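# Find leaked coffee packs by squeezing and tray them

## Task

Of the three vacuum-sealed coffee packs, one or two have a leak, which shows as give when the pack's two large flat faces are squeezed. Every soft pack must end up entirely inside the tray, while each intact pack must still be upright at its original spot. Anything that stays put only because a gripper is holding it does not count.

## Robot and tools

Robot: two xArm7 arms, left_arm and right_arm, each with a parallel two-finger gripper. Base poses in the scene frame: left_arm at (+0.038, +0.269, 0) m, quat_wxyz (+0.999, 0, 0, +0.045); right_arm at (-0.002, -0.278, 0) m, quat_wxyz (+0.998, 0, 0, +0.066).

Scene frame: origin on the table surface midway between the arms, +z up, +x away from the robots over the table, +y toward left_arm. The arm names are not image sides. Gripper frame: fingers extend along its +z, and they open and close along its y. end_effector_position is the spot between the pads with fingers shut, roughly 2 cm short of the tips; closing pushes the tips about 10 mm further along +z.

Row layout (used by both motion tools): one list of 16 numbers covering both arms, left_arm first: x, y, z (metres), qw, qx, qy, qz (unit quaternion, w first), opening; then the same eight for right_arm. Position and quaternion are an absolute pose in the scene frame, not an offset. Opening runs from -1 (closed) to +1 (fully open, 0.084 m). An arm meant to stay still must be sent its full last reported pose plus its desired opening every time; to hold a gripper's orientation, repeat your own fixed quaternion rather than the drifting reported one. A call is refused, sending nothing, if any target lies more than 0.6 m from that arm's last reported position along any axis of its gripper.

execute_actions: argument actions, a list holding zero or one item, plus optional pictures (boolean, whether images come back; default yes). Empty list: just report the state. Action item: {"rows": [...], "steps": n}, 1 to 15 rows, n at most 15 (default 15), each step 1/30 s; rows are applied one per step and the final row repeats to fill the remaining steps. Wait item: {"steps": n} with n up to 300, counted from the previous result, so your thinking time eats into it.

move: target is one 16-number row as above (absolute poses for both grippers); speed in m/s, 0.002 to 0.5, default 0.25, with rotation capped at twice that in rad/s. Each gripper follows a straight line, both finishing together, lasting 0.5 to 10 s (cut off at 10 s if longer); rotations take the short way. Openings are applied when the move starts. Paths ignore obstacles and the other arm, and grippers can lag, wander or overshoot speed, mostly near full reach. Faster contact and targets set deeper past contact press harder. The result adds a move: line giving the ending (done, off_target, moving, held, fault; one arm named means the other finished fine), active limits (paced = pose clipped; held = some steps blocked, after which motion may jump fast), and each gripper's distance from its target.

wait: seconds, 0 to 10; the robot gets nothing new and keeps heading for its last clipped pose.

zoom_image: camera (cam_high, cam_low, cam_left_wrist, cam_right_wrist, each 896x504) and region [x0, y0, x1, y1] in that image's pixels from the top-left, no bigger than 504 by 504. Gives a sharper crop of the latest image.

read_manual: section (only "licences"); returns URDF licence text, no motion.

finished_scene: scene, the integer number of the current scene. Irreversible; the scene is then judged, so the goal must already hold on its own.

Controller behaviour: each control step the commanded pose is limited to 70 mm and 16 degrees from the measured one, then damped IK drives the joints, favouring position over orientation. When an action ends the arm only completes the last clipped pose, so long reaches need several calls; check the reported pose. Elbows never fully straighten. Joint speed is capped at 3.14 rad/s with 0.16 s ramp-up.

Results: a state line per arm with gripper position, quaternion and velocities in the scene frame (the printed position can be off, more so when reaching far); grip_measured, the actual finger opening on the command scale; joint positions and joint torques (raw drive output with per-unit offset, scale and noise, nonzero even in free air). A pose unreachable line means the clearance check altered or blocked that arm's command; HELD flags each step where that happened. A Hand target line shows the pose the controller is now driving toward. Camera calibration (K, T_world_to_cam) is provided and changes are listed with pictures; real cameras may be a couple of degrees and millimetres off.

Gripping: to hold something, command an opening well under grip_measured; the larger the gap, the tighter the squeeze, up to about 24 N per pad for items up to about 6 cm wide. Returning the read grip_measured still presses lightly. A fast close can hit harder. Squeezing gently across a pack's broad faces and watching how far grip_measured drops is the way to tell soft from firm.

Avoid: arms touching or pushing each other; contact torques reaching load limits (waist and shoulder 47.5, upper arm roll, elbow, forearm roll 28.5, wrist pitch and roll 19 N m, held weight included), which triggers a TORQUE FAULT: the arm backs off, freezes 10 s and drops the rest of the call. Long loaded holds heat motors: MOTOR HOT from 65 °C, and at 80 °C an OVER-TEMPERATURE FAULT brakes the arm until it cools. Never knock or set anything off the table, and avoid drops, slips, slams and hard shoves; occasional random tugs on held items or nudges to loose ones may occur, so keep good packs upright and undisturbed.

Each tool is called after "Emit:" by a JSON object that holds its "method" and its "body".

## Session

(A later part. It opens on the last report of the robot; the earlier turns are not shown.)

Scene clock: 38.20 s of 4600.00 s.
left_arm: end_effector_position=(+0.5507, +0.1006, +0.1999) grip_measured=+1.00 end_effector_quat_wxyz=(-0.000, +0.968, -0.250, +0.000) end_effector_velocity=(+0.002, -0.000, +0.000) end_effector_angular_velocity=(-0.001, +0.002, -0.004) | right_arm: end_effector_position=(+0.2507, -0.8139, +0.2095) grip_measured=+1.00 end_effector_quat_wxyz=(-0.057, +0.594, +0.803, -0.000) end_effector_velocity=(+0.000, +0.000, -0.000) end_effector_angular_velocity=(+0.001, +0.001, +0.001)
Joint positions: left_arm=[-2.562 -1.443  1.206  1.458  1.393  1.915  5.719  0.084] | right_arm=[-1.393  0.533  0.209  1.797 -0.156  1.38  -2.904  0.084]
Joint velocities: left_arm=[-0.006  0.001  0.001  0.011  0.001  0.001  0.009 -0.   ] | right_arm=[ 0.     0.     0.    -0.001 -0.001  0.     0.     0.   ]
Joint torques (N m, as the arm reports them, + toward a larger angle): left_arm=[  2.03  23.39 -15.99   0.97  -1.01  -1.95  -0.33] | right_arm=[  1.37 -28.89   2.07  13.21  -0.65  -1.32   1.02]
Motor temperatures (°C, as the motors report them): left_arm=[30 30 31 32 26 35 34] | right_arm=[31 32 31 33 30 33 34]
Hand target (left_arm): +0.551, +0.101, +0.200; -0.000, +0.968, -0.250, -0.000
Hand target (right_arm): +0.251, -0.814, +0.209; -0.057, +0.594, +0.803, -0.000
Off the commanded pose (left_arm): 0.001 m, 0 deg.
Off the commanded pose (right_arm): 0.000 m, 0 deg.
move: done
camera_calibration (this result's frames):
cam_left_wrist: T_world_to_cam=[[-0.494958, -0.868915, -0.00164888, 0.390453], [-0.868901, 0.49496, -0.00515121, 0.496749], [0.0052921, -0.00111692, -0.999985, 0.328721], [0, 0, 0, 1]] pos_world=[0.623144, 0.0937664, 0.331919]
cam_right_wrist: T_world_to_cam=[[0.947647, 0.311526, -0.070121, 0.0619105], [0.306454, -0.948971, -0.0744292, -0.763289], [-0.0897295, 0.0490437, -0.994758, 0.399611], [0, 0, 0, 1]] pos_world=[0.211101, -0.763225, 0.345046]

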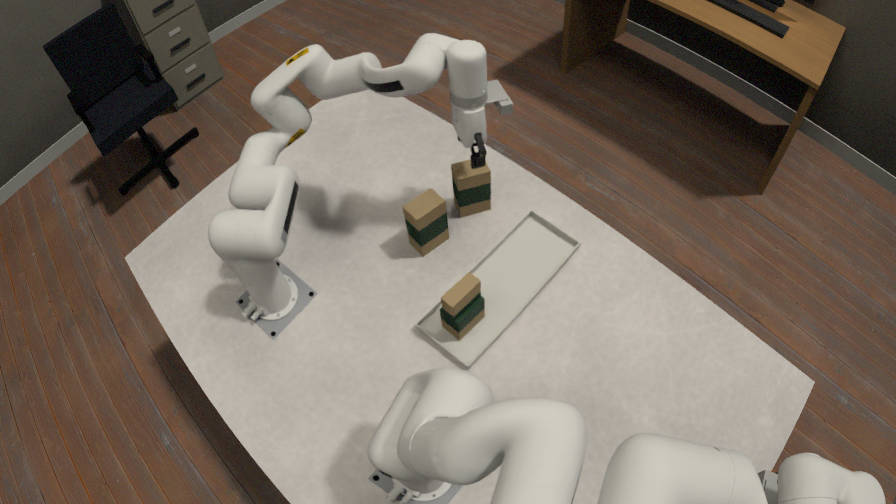

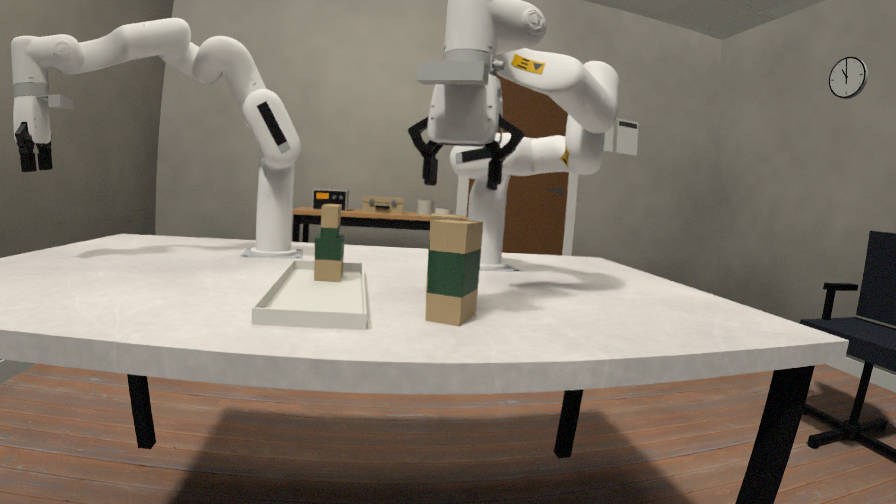

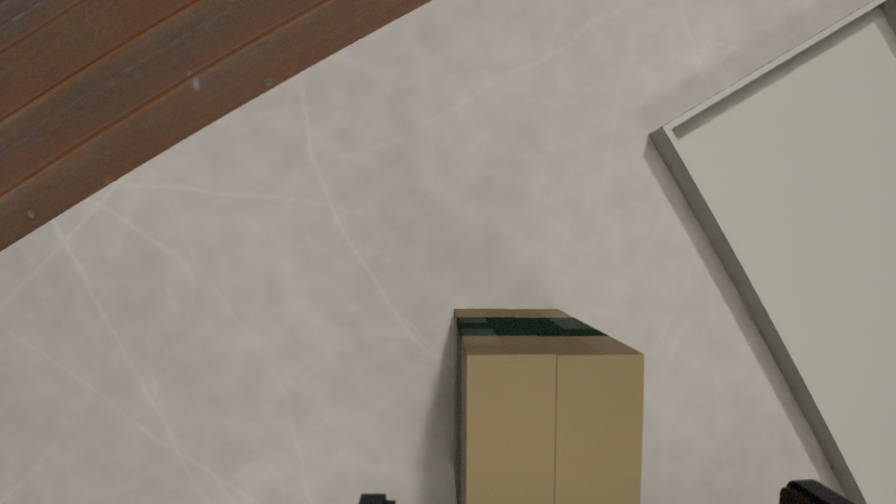

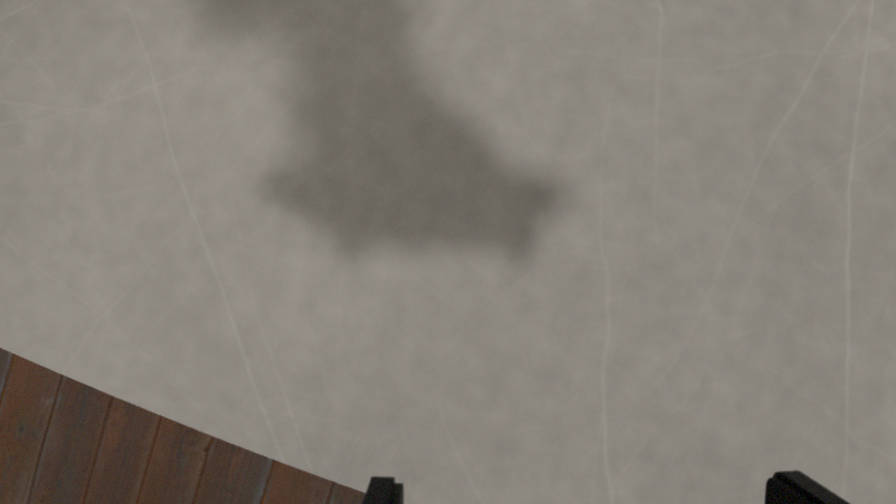

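Emit:
{"method": "move", "body": {"target": [0.551,0.1008,0.104,0,0.968,-0.25,0,1,0.2507,-0.8139,0.2095,-0.057,0.594,0.803,0,1], "speed": 0.15}}

Emit:
{"method": "move", "body": {"target": [0.551,0.1008,0.104,0,0.968,-0.25,0,-0.6,0.2507,-0.8139,0.2095,-0.057,0.594,0.803,0,1]}}

Scene clock: 41.83 s of 4600.00 s.
left_arm: end_effector_position=(+0.5511, +0.1007, +0.1047) grip_measured=+1.00 end_effector_quat_wxyz=(+0.000, +0.968, -0.250, +0.000) end_effector_velocity=(-0.000, +0.001, -0.005) end_effector_angular_velocity=(+0.001, +0.003, +0.001) | right_arm: end_effector_position=(+0.2507, -0.8139, +0.2095) grip_measured=+1.00 end_effector_quat_wxyz=(-0.057, +0.594, +0.803, +0.000) end_effector_velocity=(-0.001, -0.000, -0.000) end_effector_angular_velocity=(+0.001, -0.001, -0.001)
Joint positions: left_arm=[-2.502 -1.578  1.343  1.334  1.524  1.793  5.706  0.084] | right_arm=[-1.393  0.533  0.209  1.797 -0.156  1.38  -2.904  0.084]
Joint velocities: left_arm=[ 0.002 -0.006  0.007 -0.002  0.005 -0.004  0.    -0.   ] | right_arm=[-0.001  0.     0.    -0.     0.001  0.    -0.     0.   ]
Joint torques (N m, as the arm reports them, + toward a larger angle): left_arm=[  1.54  22.5  -17.33  -0.74  -1.02  -2.13  -0.58] | right_arm=[  1.17 -28.67   1.99  13.06  -0.55  -1.45   1.01]
Motor temperatures (°C, as the motors report them): left_arm=[30 30 31 32 26 35 34] | right_arm=[31 32 31 33 30 33 34]
Hand target (left_arm): +0.551, +0.101, +0.104; -0.000, +0.968, -0.250, +0.000
Hand target (right_arm): +0.251, -0.814, +0.209; -0.057, +0.594, +0.803, -0.000
Off the commanded pose (left_arm): 0.001 m, 0 deg.
Off the commanded pose (right_arm): 0.000 m, 0 deg.
move: done
camera_calibration (this result's frames):
cam_left_wrist: T_world_to_cam=[[-0.495526, -0.868592, -0.00156457, 0.390882], [-0.868573, 0.495526, -0.00590207, 0.496325], [0.00590178, -0.00156569, -0.999981, 0.233189], [0, 0, 0, 1]] pos_world=[0.62341, 0.0939405, 0.236726]
cam_right_wrist: T_world_to_cam=[[0.947647, 0.311526, -0.0701209, 0.0619105], [0.306454, -0.948971, -0.0744293, -0.763289], [-0.0897294, 0.0490438, -0.994758, 0.399611], [0, 0, 0, 1]] pos_world=[0.211101, -0.763224, 0.345046]

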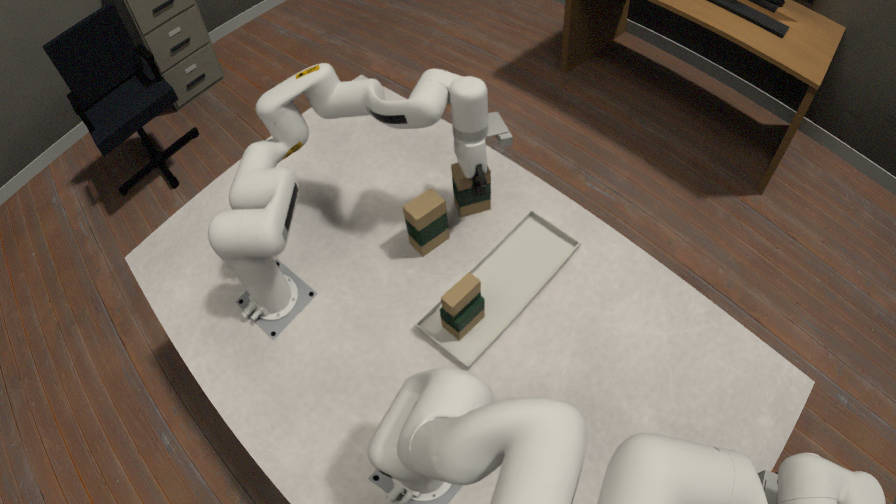

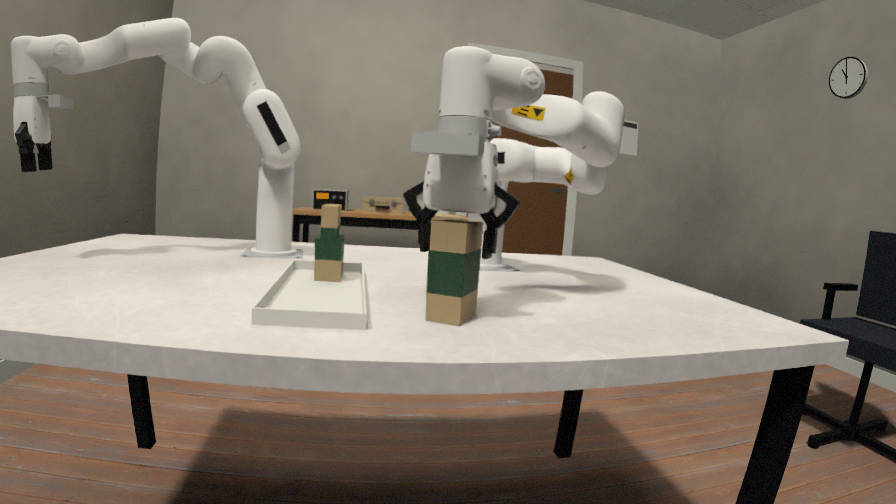

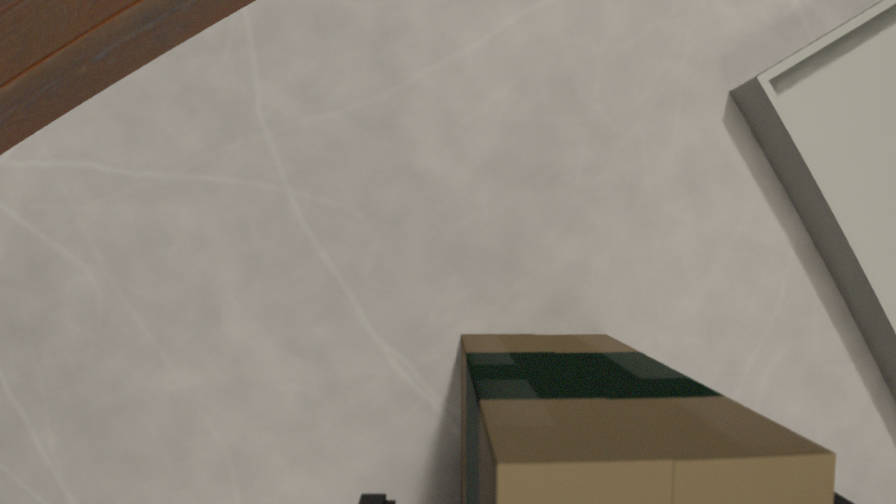

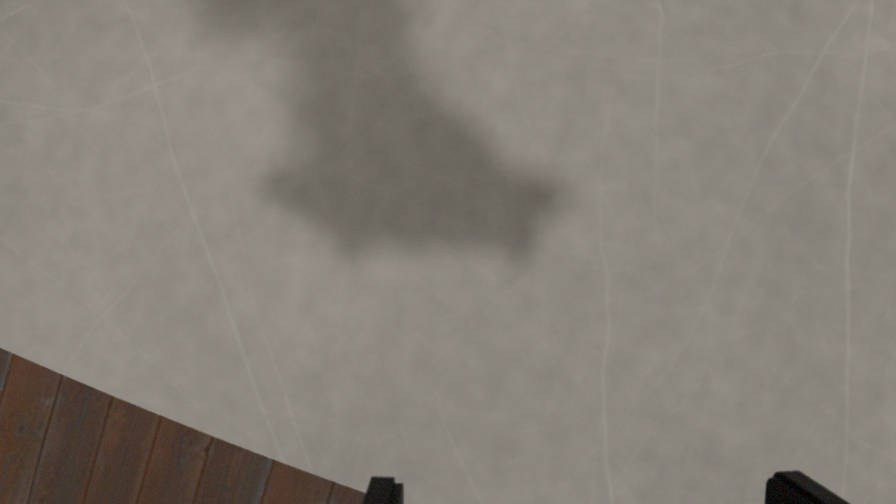

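Scene clock: 42.53 s of 4600.00 s.
left_arm: end_effector_position=(+0.5511, +0.1007, +0.1046) grip_measured=+0.15 end_effector_quat_wxyz=(+0.000, +0.968, -0.250, +0.000) end_effector_velocity=(-0.000, +0.000, -0.001) end_effector_angular_velocity=(+0.001, +0.001, +0.000) | right_arm: end_effector_position=(+0.2507, -0.8139, +0.2095) grip_measured=+1.00 end_effector_quat_wxyz=(-0.057, +0.594, +0.803, +0.000) end_effector_velocity=(+0.000, -0.000, +0.001) end_effector_angular_velocity=(-0.002, -0.001, +0.001)
Joint positions: left_arm=[-2.502 -1.579  1.343  1.334  1.525  1.793  5.706  0.05 ] | right_arm=[-1.393  0.533  0.209  1.797 -0.156  1.38  -2.904  0.084]
Joint velocities: left_arm=[ 0.001 -0.001  0.001 -0.     0.001  0.     0.     0.   ] | right_arm=[ 0.001 -0.001 -0.     0.001 -0.    -0.001  0.    -0.   ]
Joint torques (N m, as the arm reports them, + toward a larger angle): left_arm=[  1.33  21.22 -15.01  -0.22  -0.89  -1.98  -0.45] | right_arm=[  0.97 -28.84   1.95  13.07  -0.58  -1.33   0.96]
Motor temperatures (°C, as the motors report them): left_arm=[30 30 31 32 26 35 34] | right_arm=[31 32 31 33 30 33 34]
Hand target (left_arm): +0.551, +0.101, +0.104; +0.000, +0.968, -0.250, -0.000
Hand target (right_arm): +0.251, -0.814, +0.210; -0.057, +0.594, +0.803, +0.000
Off the commanded pose (left_arm): 0.001 m, 0 deg.
Off the commanded pose (right_arm): 0.000 m, 0 deg.
move: done
camera_calibration (this result's frames):
cam_left_wrist: T_world_to_cam=[[-0.495449, -0.868636, -0.00139418, 0.390815], [-0.868616, 0.495447, -0.00615968, 0.496413], [0.00604126, -0.0018408, -0.99998, 0.233007], [0, 0, 0, 1]] pos_world=[0.623413, 0.0939586, 0.236605]
cam_right_wrist: T_world_to_cam=[[0.947647, 0.311526, -0.070121, 0.0619104], [0.306454, -0.948971, -0.0744294, -0.763289], [-0.0897295, 0.049044, -0.994758, 0.399611], [0, 0, 0, 1]] pos_world=[0.211101, -0.763225, 0.345046]

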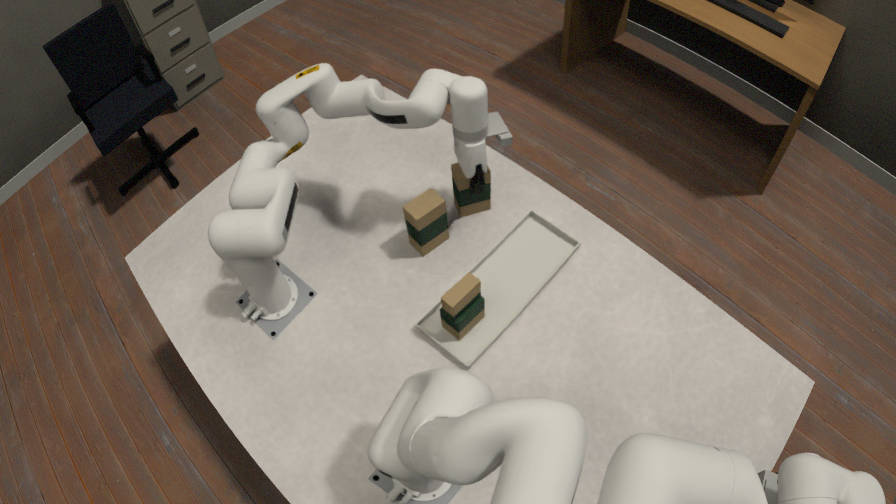

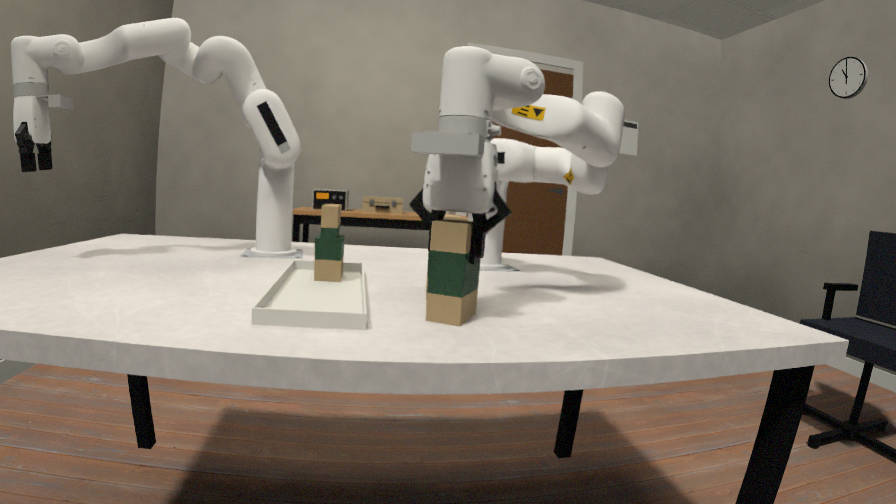

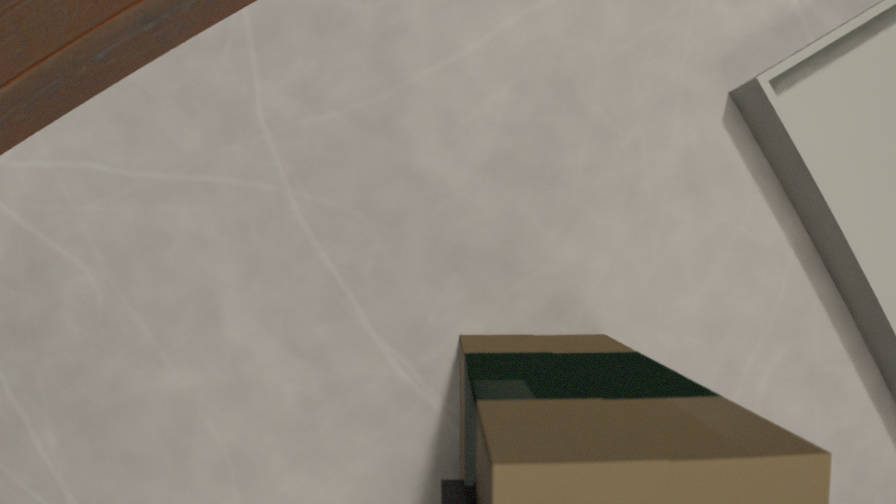

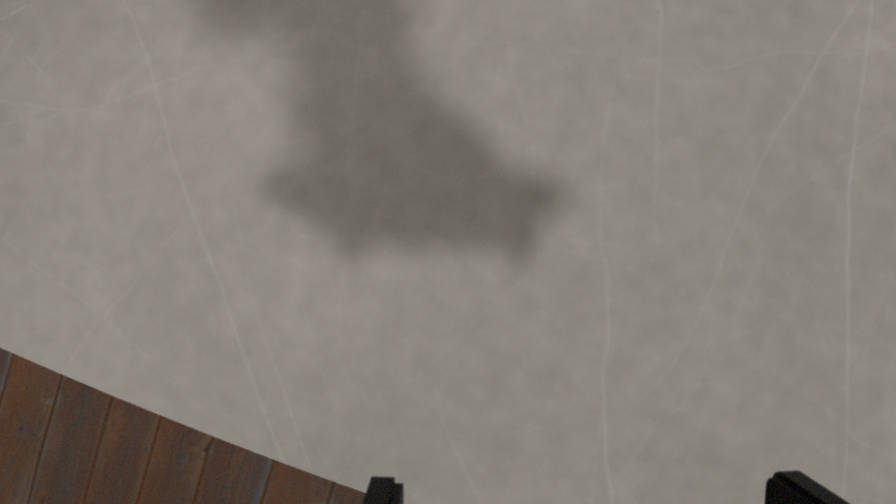

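Emit:
{"method": "move", "body": {"target": [0.551,0.1008,0.104,0,0.968,-0.25,0,1,0.2507,-0.8139,0.2095,-0.057,0.594,0.803,0,1]}}

Emit:
{"method": "move", "body": {"target": [0.551,0.1008,0.19,0,0.968,-0.25,0,1,0.2507,-0.8139,0.2095,-0.057,0.594,0.803,0,1]}}

Emit:
{"method": "finished_scene", "body": {"scene": 2}}

Scene clock: 45.20 s of 4600.00 s.
left_arm: end_effector_position=(+0.5510, +0.1008, +0.1039) grip_measured=+1.00 end_effector_quat_wxyz=(-0.000, +0.968, -0.250, -0.000) end_effector_velocity=(-0.000, +0.000, -0.000) end_effector_angular_velocity=(+0.001, +0.000, +0.000) | right_arm: end_effector_position=(+0.2507, -0.8139, +0.2095) grip_measured=+1.00 end_effector_quat_wxyz=(-0.057, +0.594, +0.803, -0.000) end_effector_velocity=(+0.000, -0.000, +0.000) end_effector_angular_velocity=(-0.001, +0.000, +0.001)
Joint positions: left_arm=[-2.502 -1.578  1.344  1.334  1.524  1.793  5.706  0.084] | right_arm=[-1.393  0.533  0.209  1.797 -0.156  1.38  -2.904  0.084]
Joint velocities: left_arm=[ 0.  0.  0. -0. -0.  0.  0.  0.] | right_arm=[ 0.001  0.    -0.     0.    -0.001 -0.001  0.    -0.   ]
Joint torques (N m, as the arm reports them, + toward a larger angle): left_arm=[  1.75  22.1  -17.06  -0.8   -1.17  -2.33  -0.45] | right_arm=[  1.13 -28.64   2.06  13.11  -0.49  -1.42   1.06]
Motor temperatures (°C, as the motors report them): left_arm=[30 30 31 32 26 35 34] | right_arm=[31 32 31 33 30 33 34]
Hand target (left_arm): +0.551, +0.101, +0.104; +0.000, +0.968, -0.250, -0.000
Hand target (right_arm): +0.251, -0.814, +0.210; -0.057, +0.594, +0.803, +0.000
Off the commanded pose (left_arm): 0.000 m, 0 deg.
Off the commanded pose (right_arm): 0.000 m, 0 deg.
move: done
camera_calibration (this result's frames):
cam_left_wrist: T_world_to_cam=[[-0.495345, -0.868695, -0.00139319, 0.390814], [-0.868682, 0.495345, -0.00505837, 0.496197], [0.00508429, -0.00129539, -0.999986, 0.232847], [0, 0, 0, 1]] pos_world=[0.623441, 0.0940112, 0.235898]
cam_right_wrist: T_world_to_cam=[[0.947647, 0.311526, -0.0701211, 0.0619105], [0.306454, -0.948971, -0.0744293, -0.763289], [-0.0897296, 0.0490438, -0.994758, 0.399611], [0, 0, 0, 1]] pos_world=[0.211101, -0.763224, 0.345046]

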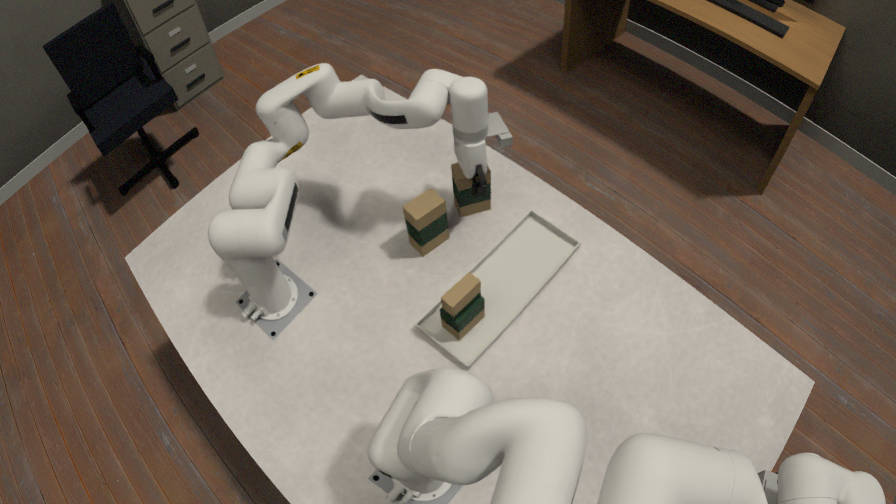

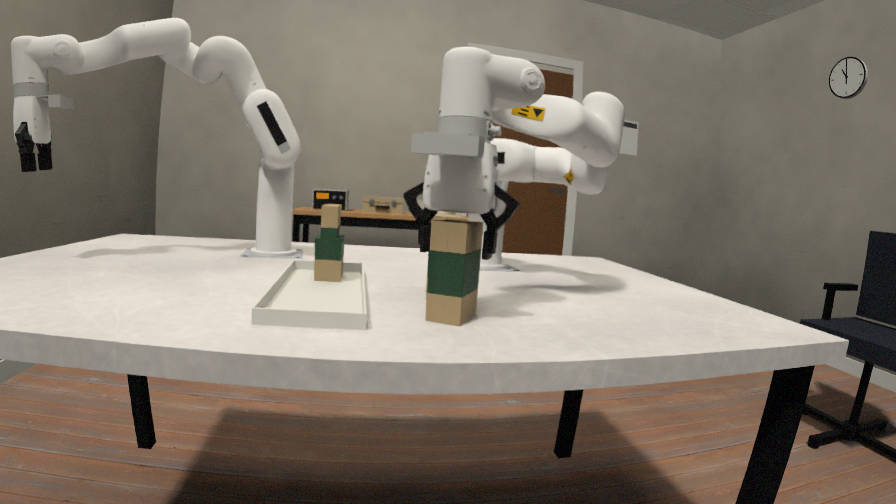

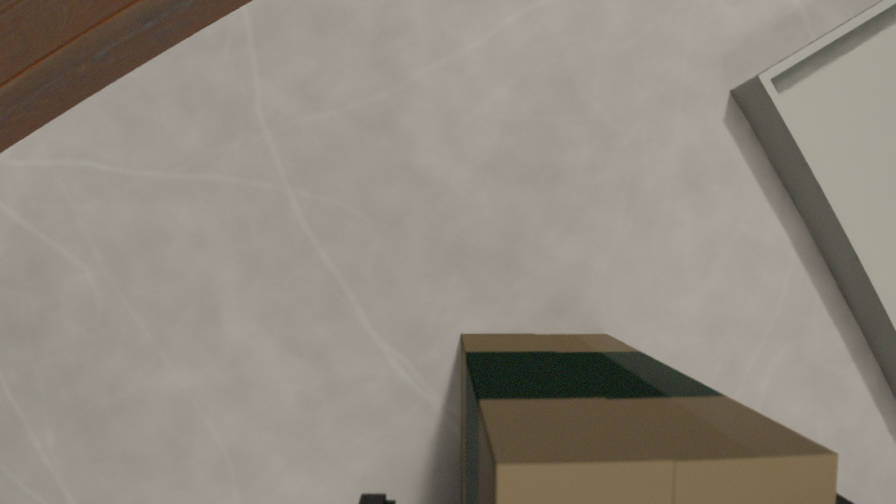

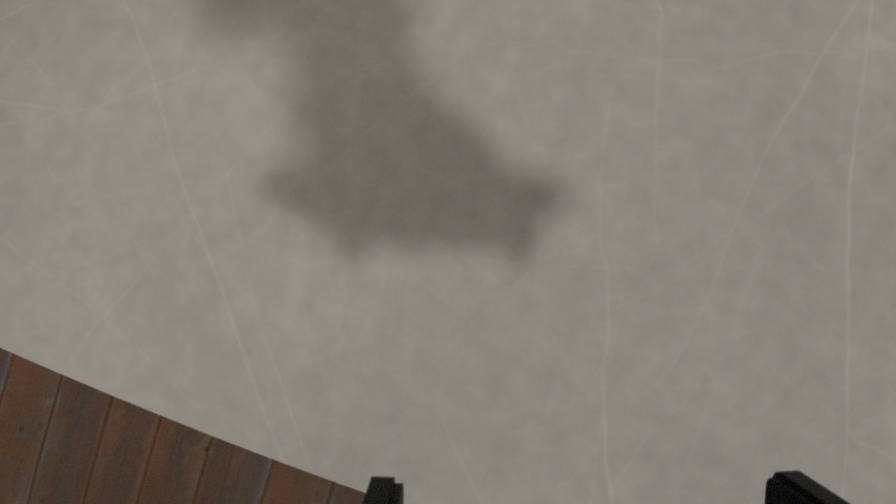

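Scene clock: 46.10 s of 4600.00 s.
left_arm: end_effector_position=(+0.5510, +0.1009, +0.1894) grip_measured=+1.00 end_effector_quat_wxyz=(-0.000, +0.968, -0.250, -0.000) end_effector_velocity=(+0.000, -0.000, +0.005) end_effector_angular_velocity=(-0.002, -0.003, +0.000) | right_arm: end_effector_position=(+0.2507, -0.8139, +0.2095) grip_measured=+1.00 end_effector_quat_wxyz=(-0.057, +0.594, +0.803, +0.000) end_effector_velocity=(-0.000, -0.000, -0.000) end_effector_angular_velocity=(+0.000, -0.001, -0.001)
Joint positions: left_arm=[-2.554 -1.459  1.219  1.441  1.406  1.902  5.718  0.084] | right_arm=[-1.393  0.533  0.209  1.797 -0.156  1.38  -2.904  0.084]
Joint velocities: left_arm=[-0.002  0.006 -0.007  0.005 -0.004  0.003  0.001  0.   ] | right_arm=[-0.     0.001 -0.     0.     0.001 -0.001  0.     0.   ]
Joint torques (N m, as the arm reports them, + toward a larger angle): left_arm=[  1.54  23.77 -16.42   0.99  -1.17  -2.41  -0.61] | right_arm=[  1.34 -29.11   2.01  13.13  -0.45  -1.39   1.09]
Motor temperatures (°C, as the motors report them): left_arm=[30 30 31 32 26 35 34] | right_arm=[31 32 31 33 30 33 34]
Hand target (left_arm): +0.551, +0.101, +0.190; +0.000, +0.968, -0.250, -0.000
Hand target (right_arm): +0.251, -0.814, +0.210; -0.057, +0.594, +0.803, -0.000
Off the commanded pose (left_arm): 0.001 m, 0 deg.
Off the commanded pose (right_arm): 0.000 m, 0 deg.
move: done
camera_calibration (this result's frames):
cam_left_wrist: T_world_to_cam=[[-0.495196, -0.86878, -0.00126023, 0.390882], [-0.868769, 0.495196, -0.00454644, 0.496547], [0.00457392, -0.00115653, -0.999989, 0.318545], [0, 0, 0, 1]] pos_world=[0.623491, 0.0940703, 0.321292]
cam_right_wrist: T_world_to_cam=[[0.947647, 0.311526, -0.070121, 0.0619104], [0.306454, -0.948971, -0.0744294, -0.763289], [-0.0897295, 0.0490439, -0.994758, 0.399611], [0, 0, 0, 1]] pos_world=[0.211101, -0.763224, 0.345046]

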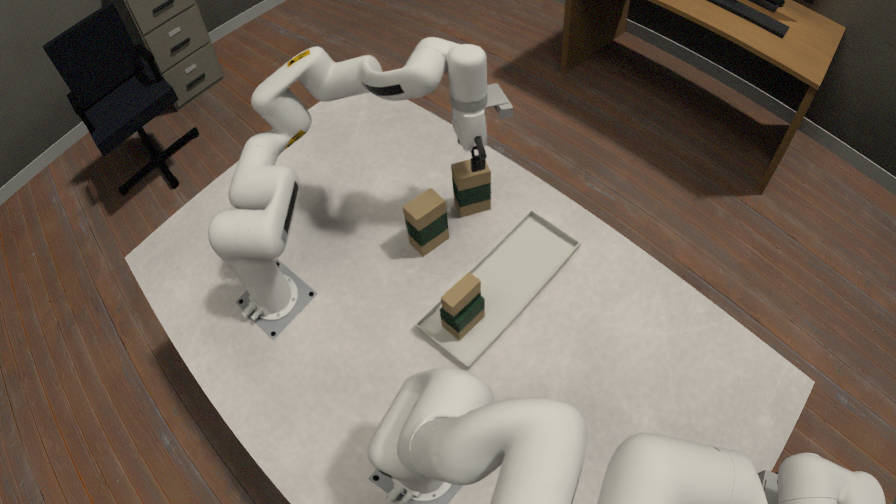

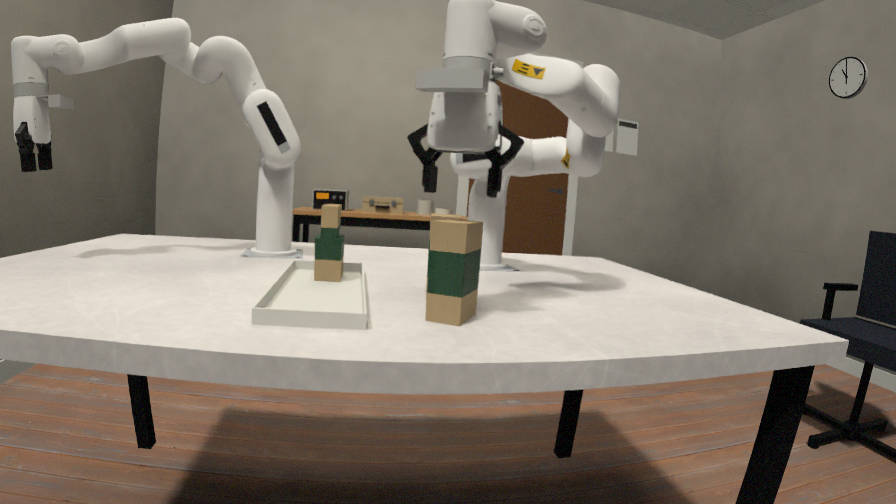

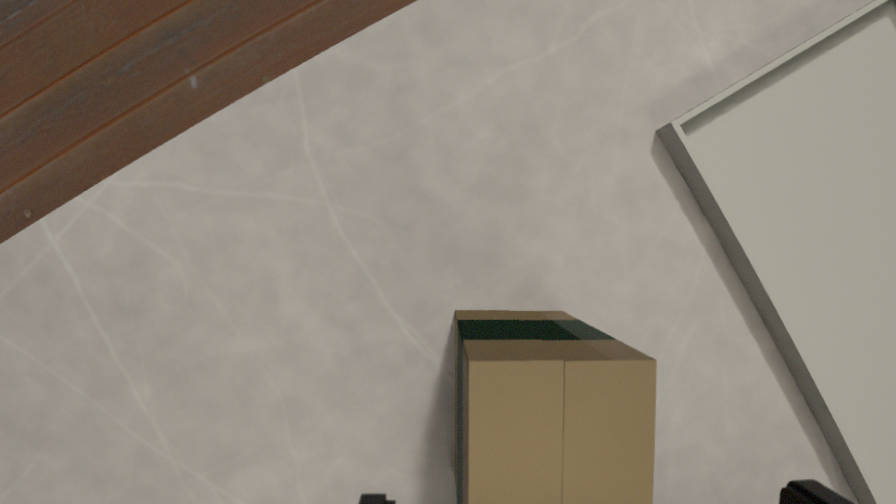

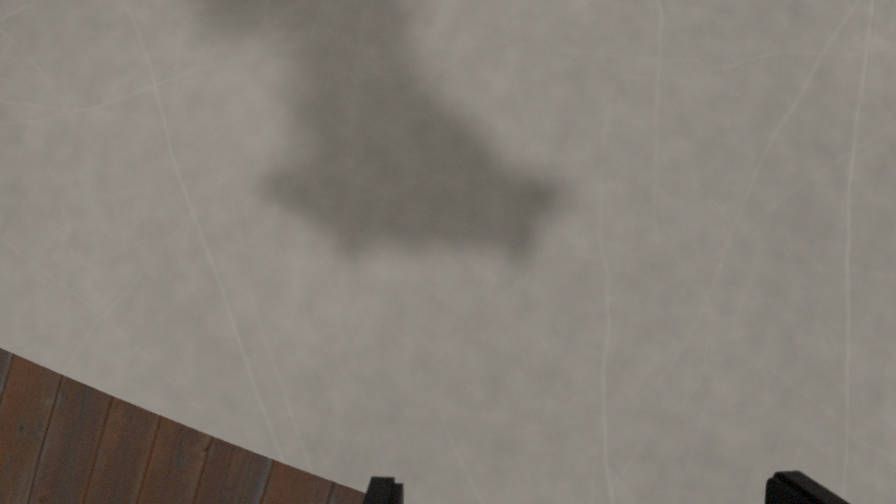

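The scene is finished: the task was done.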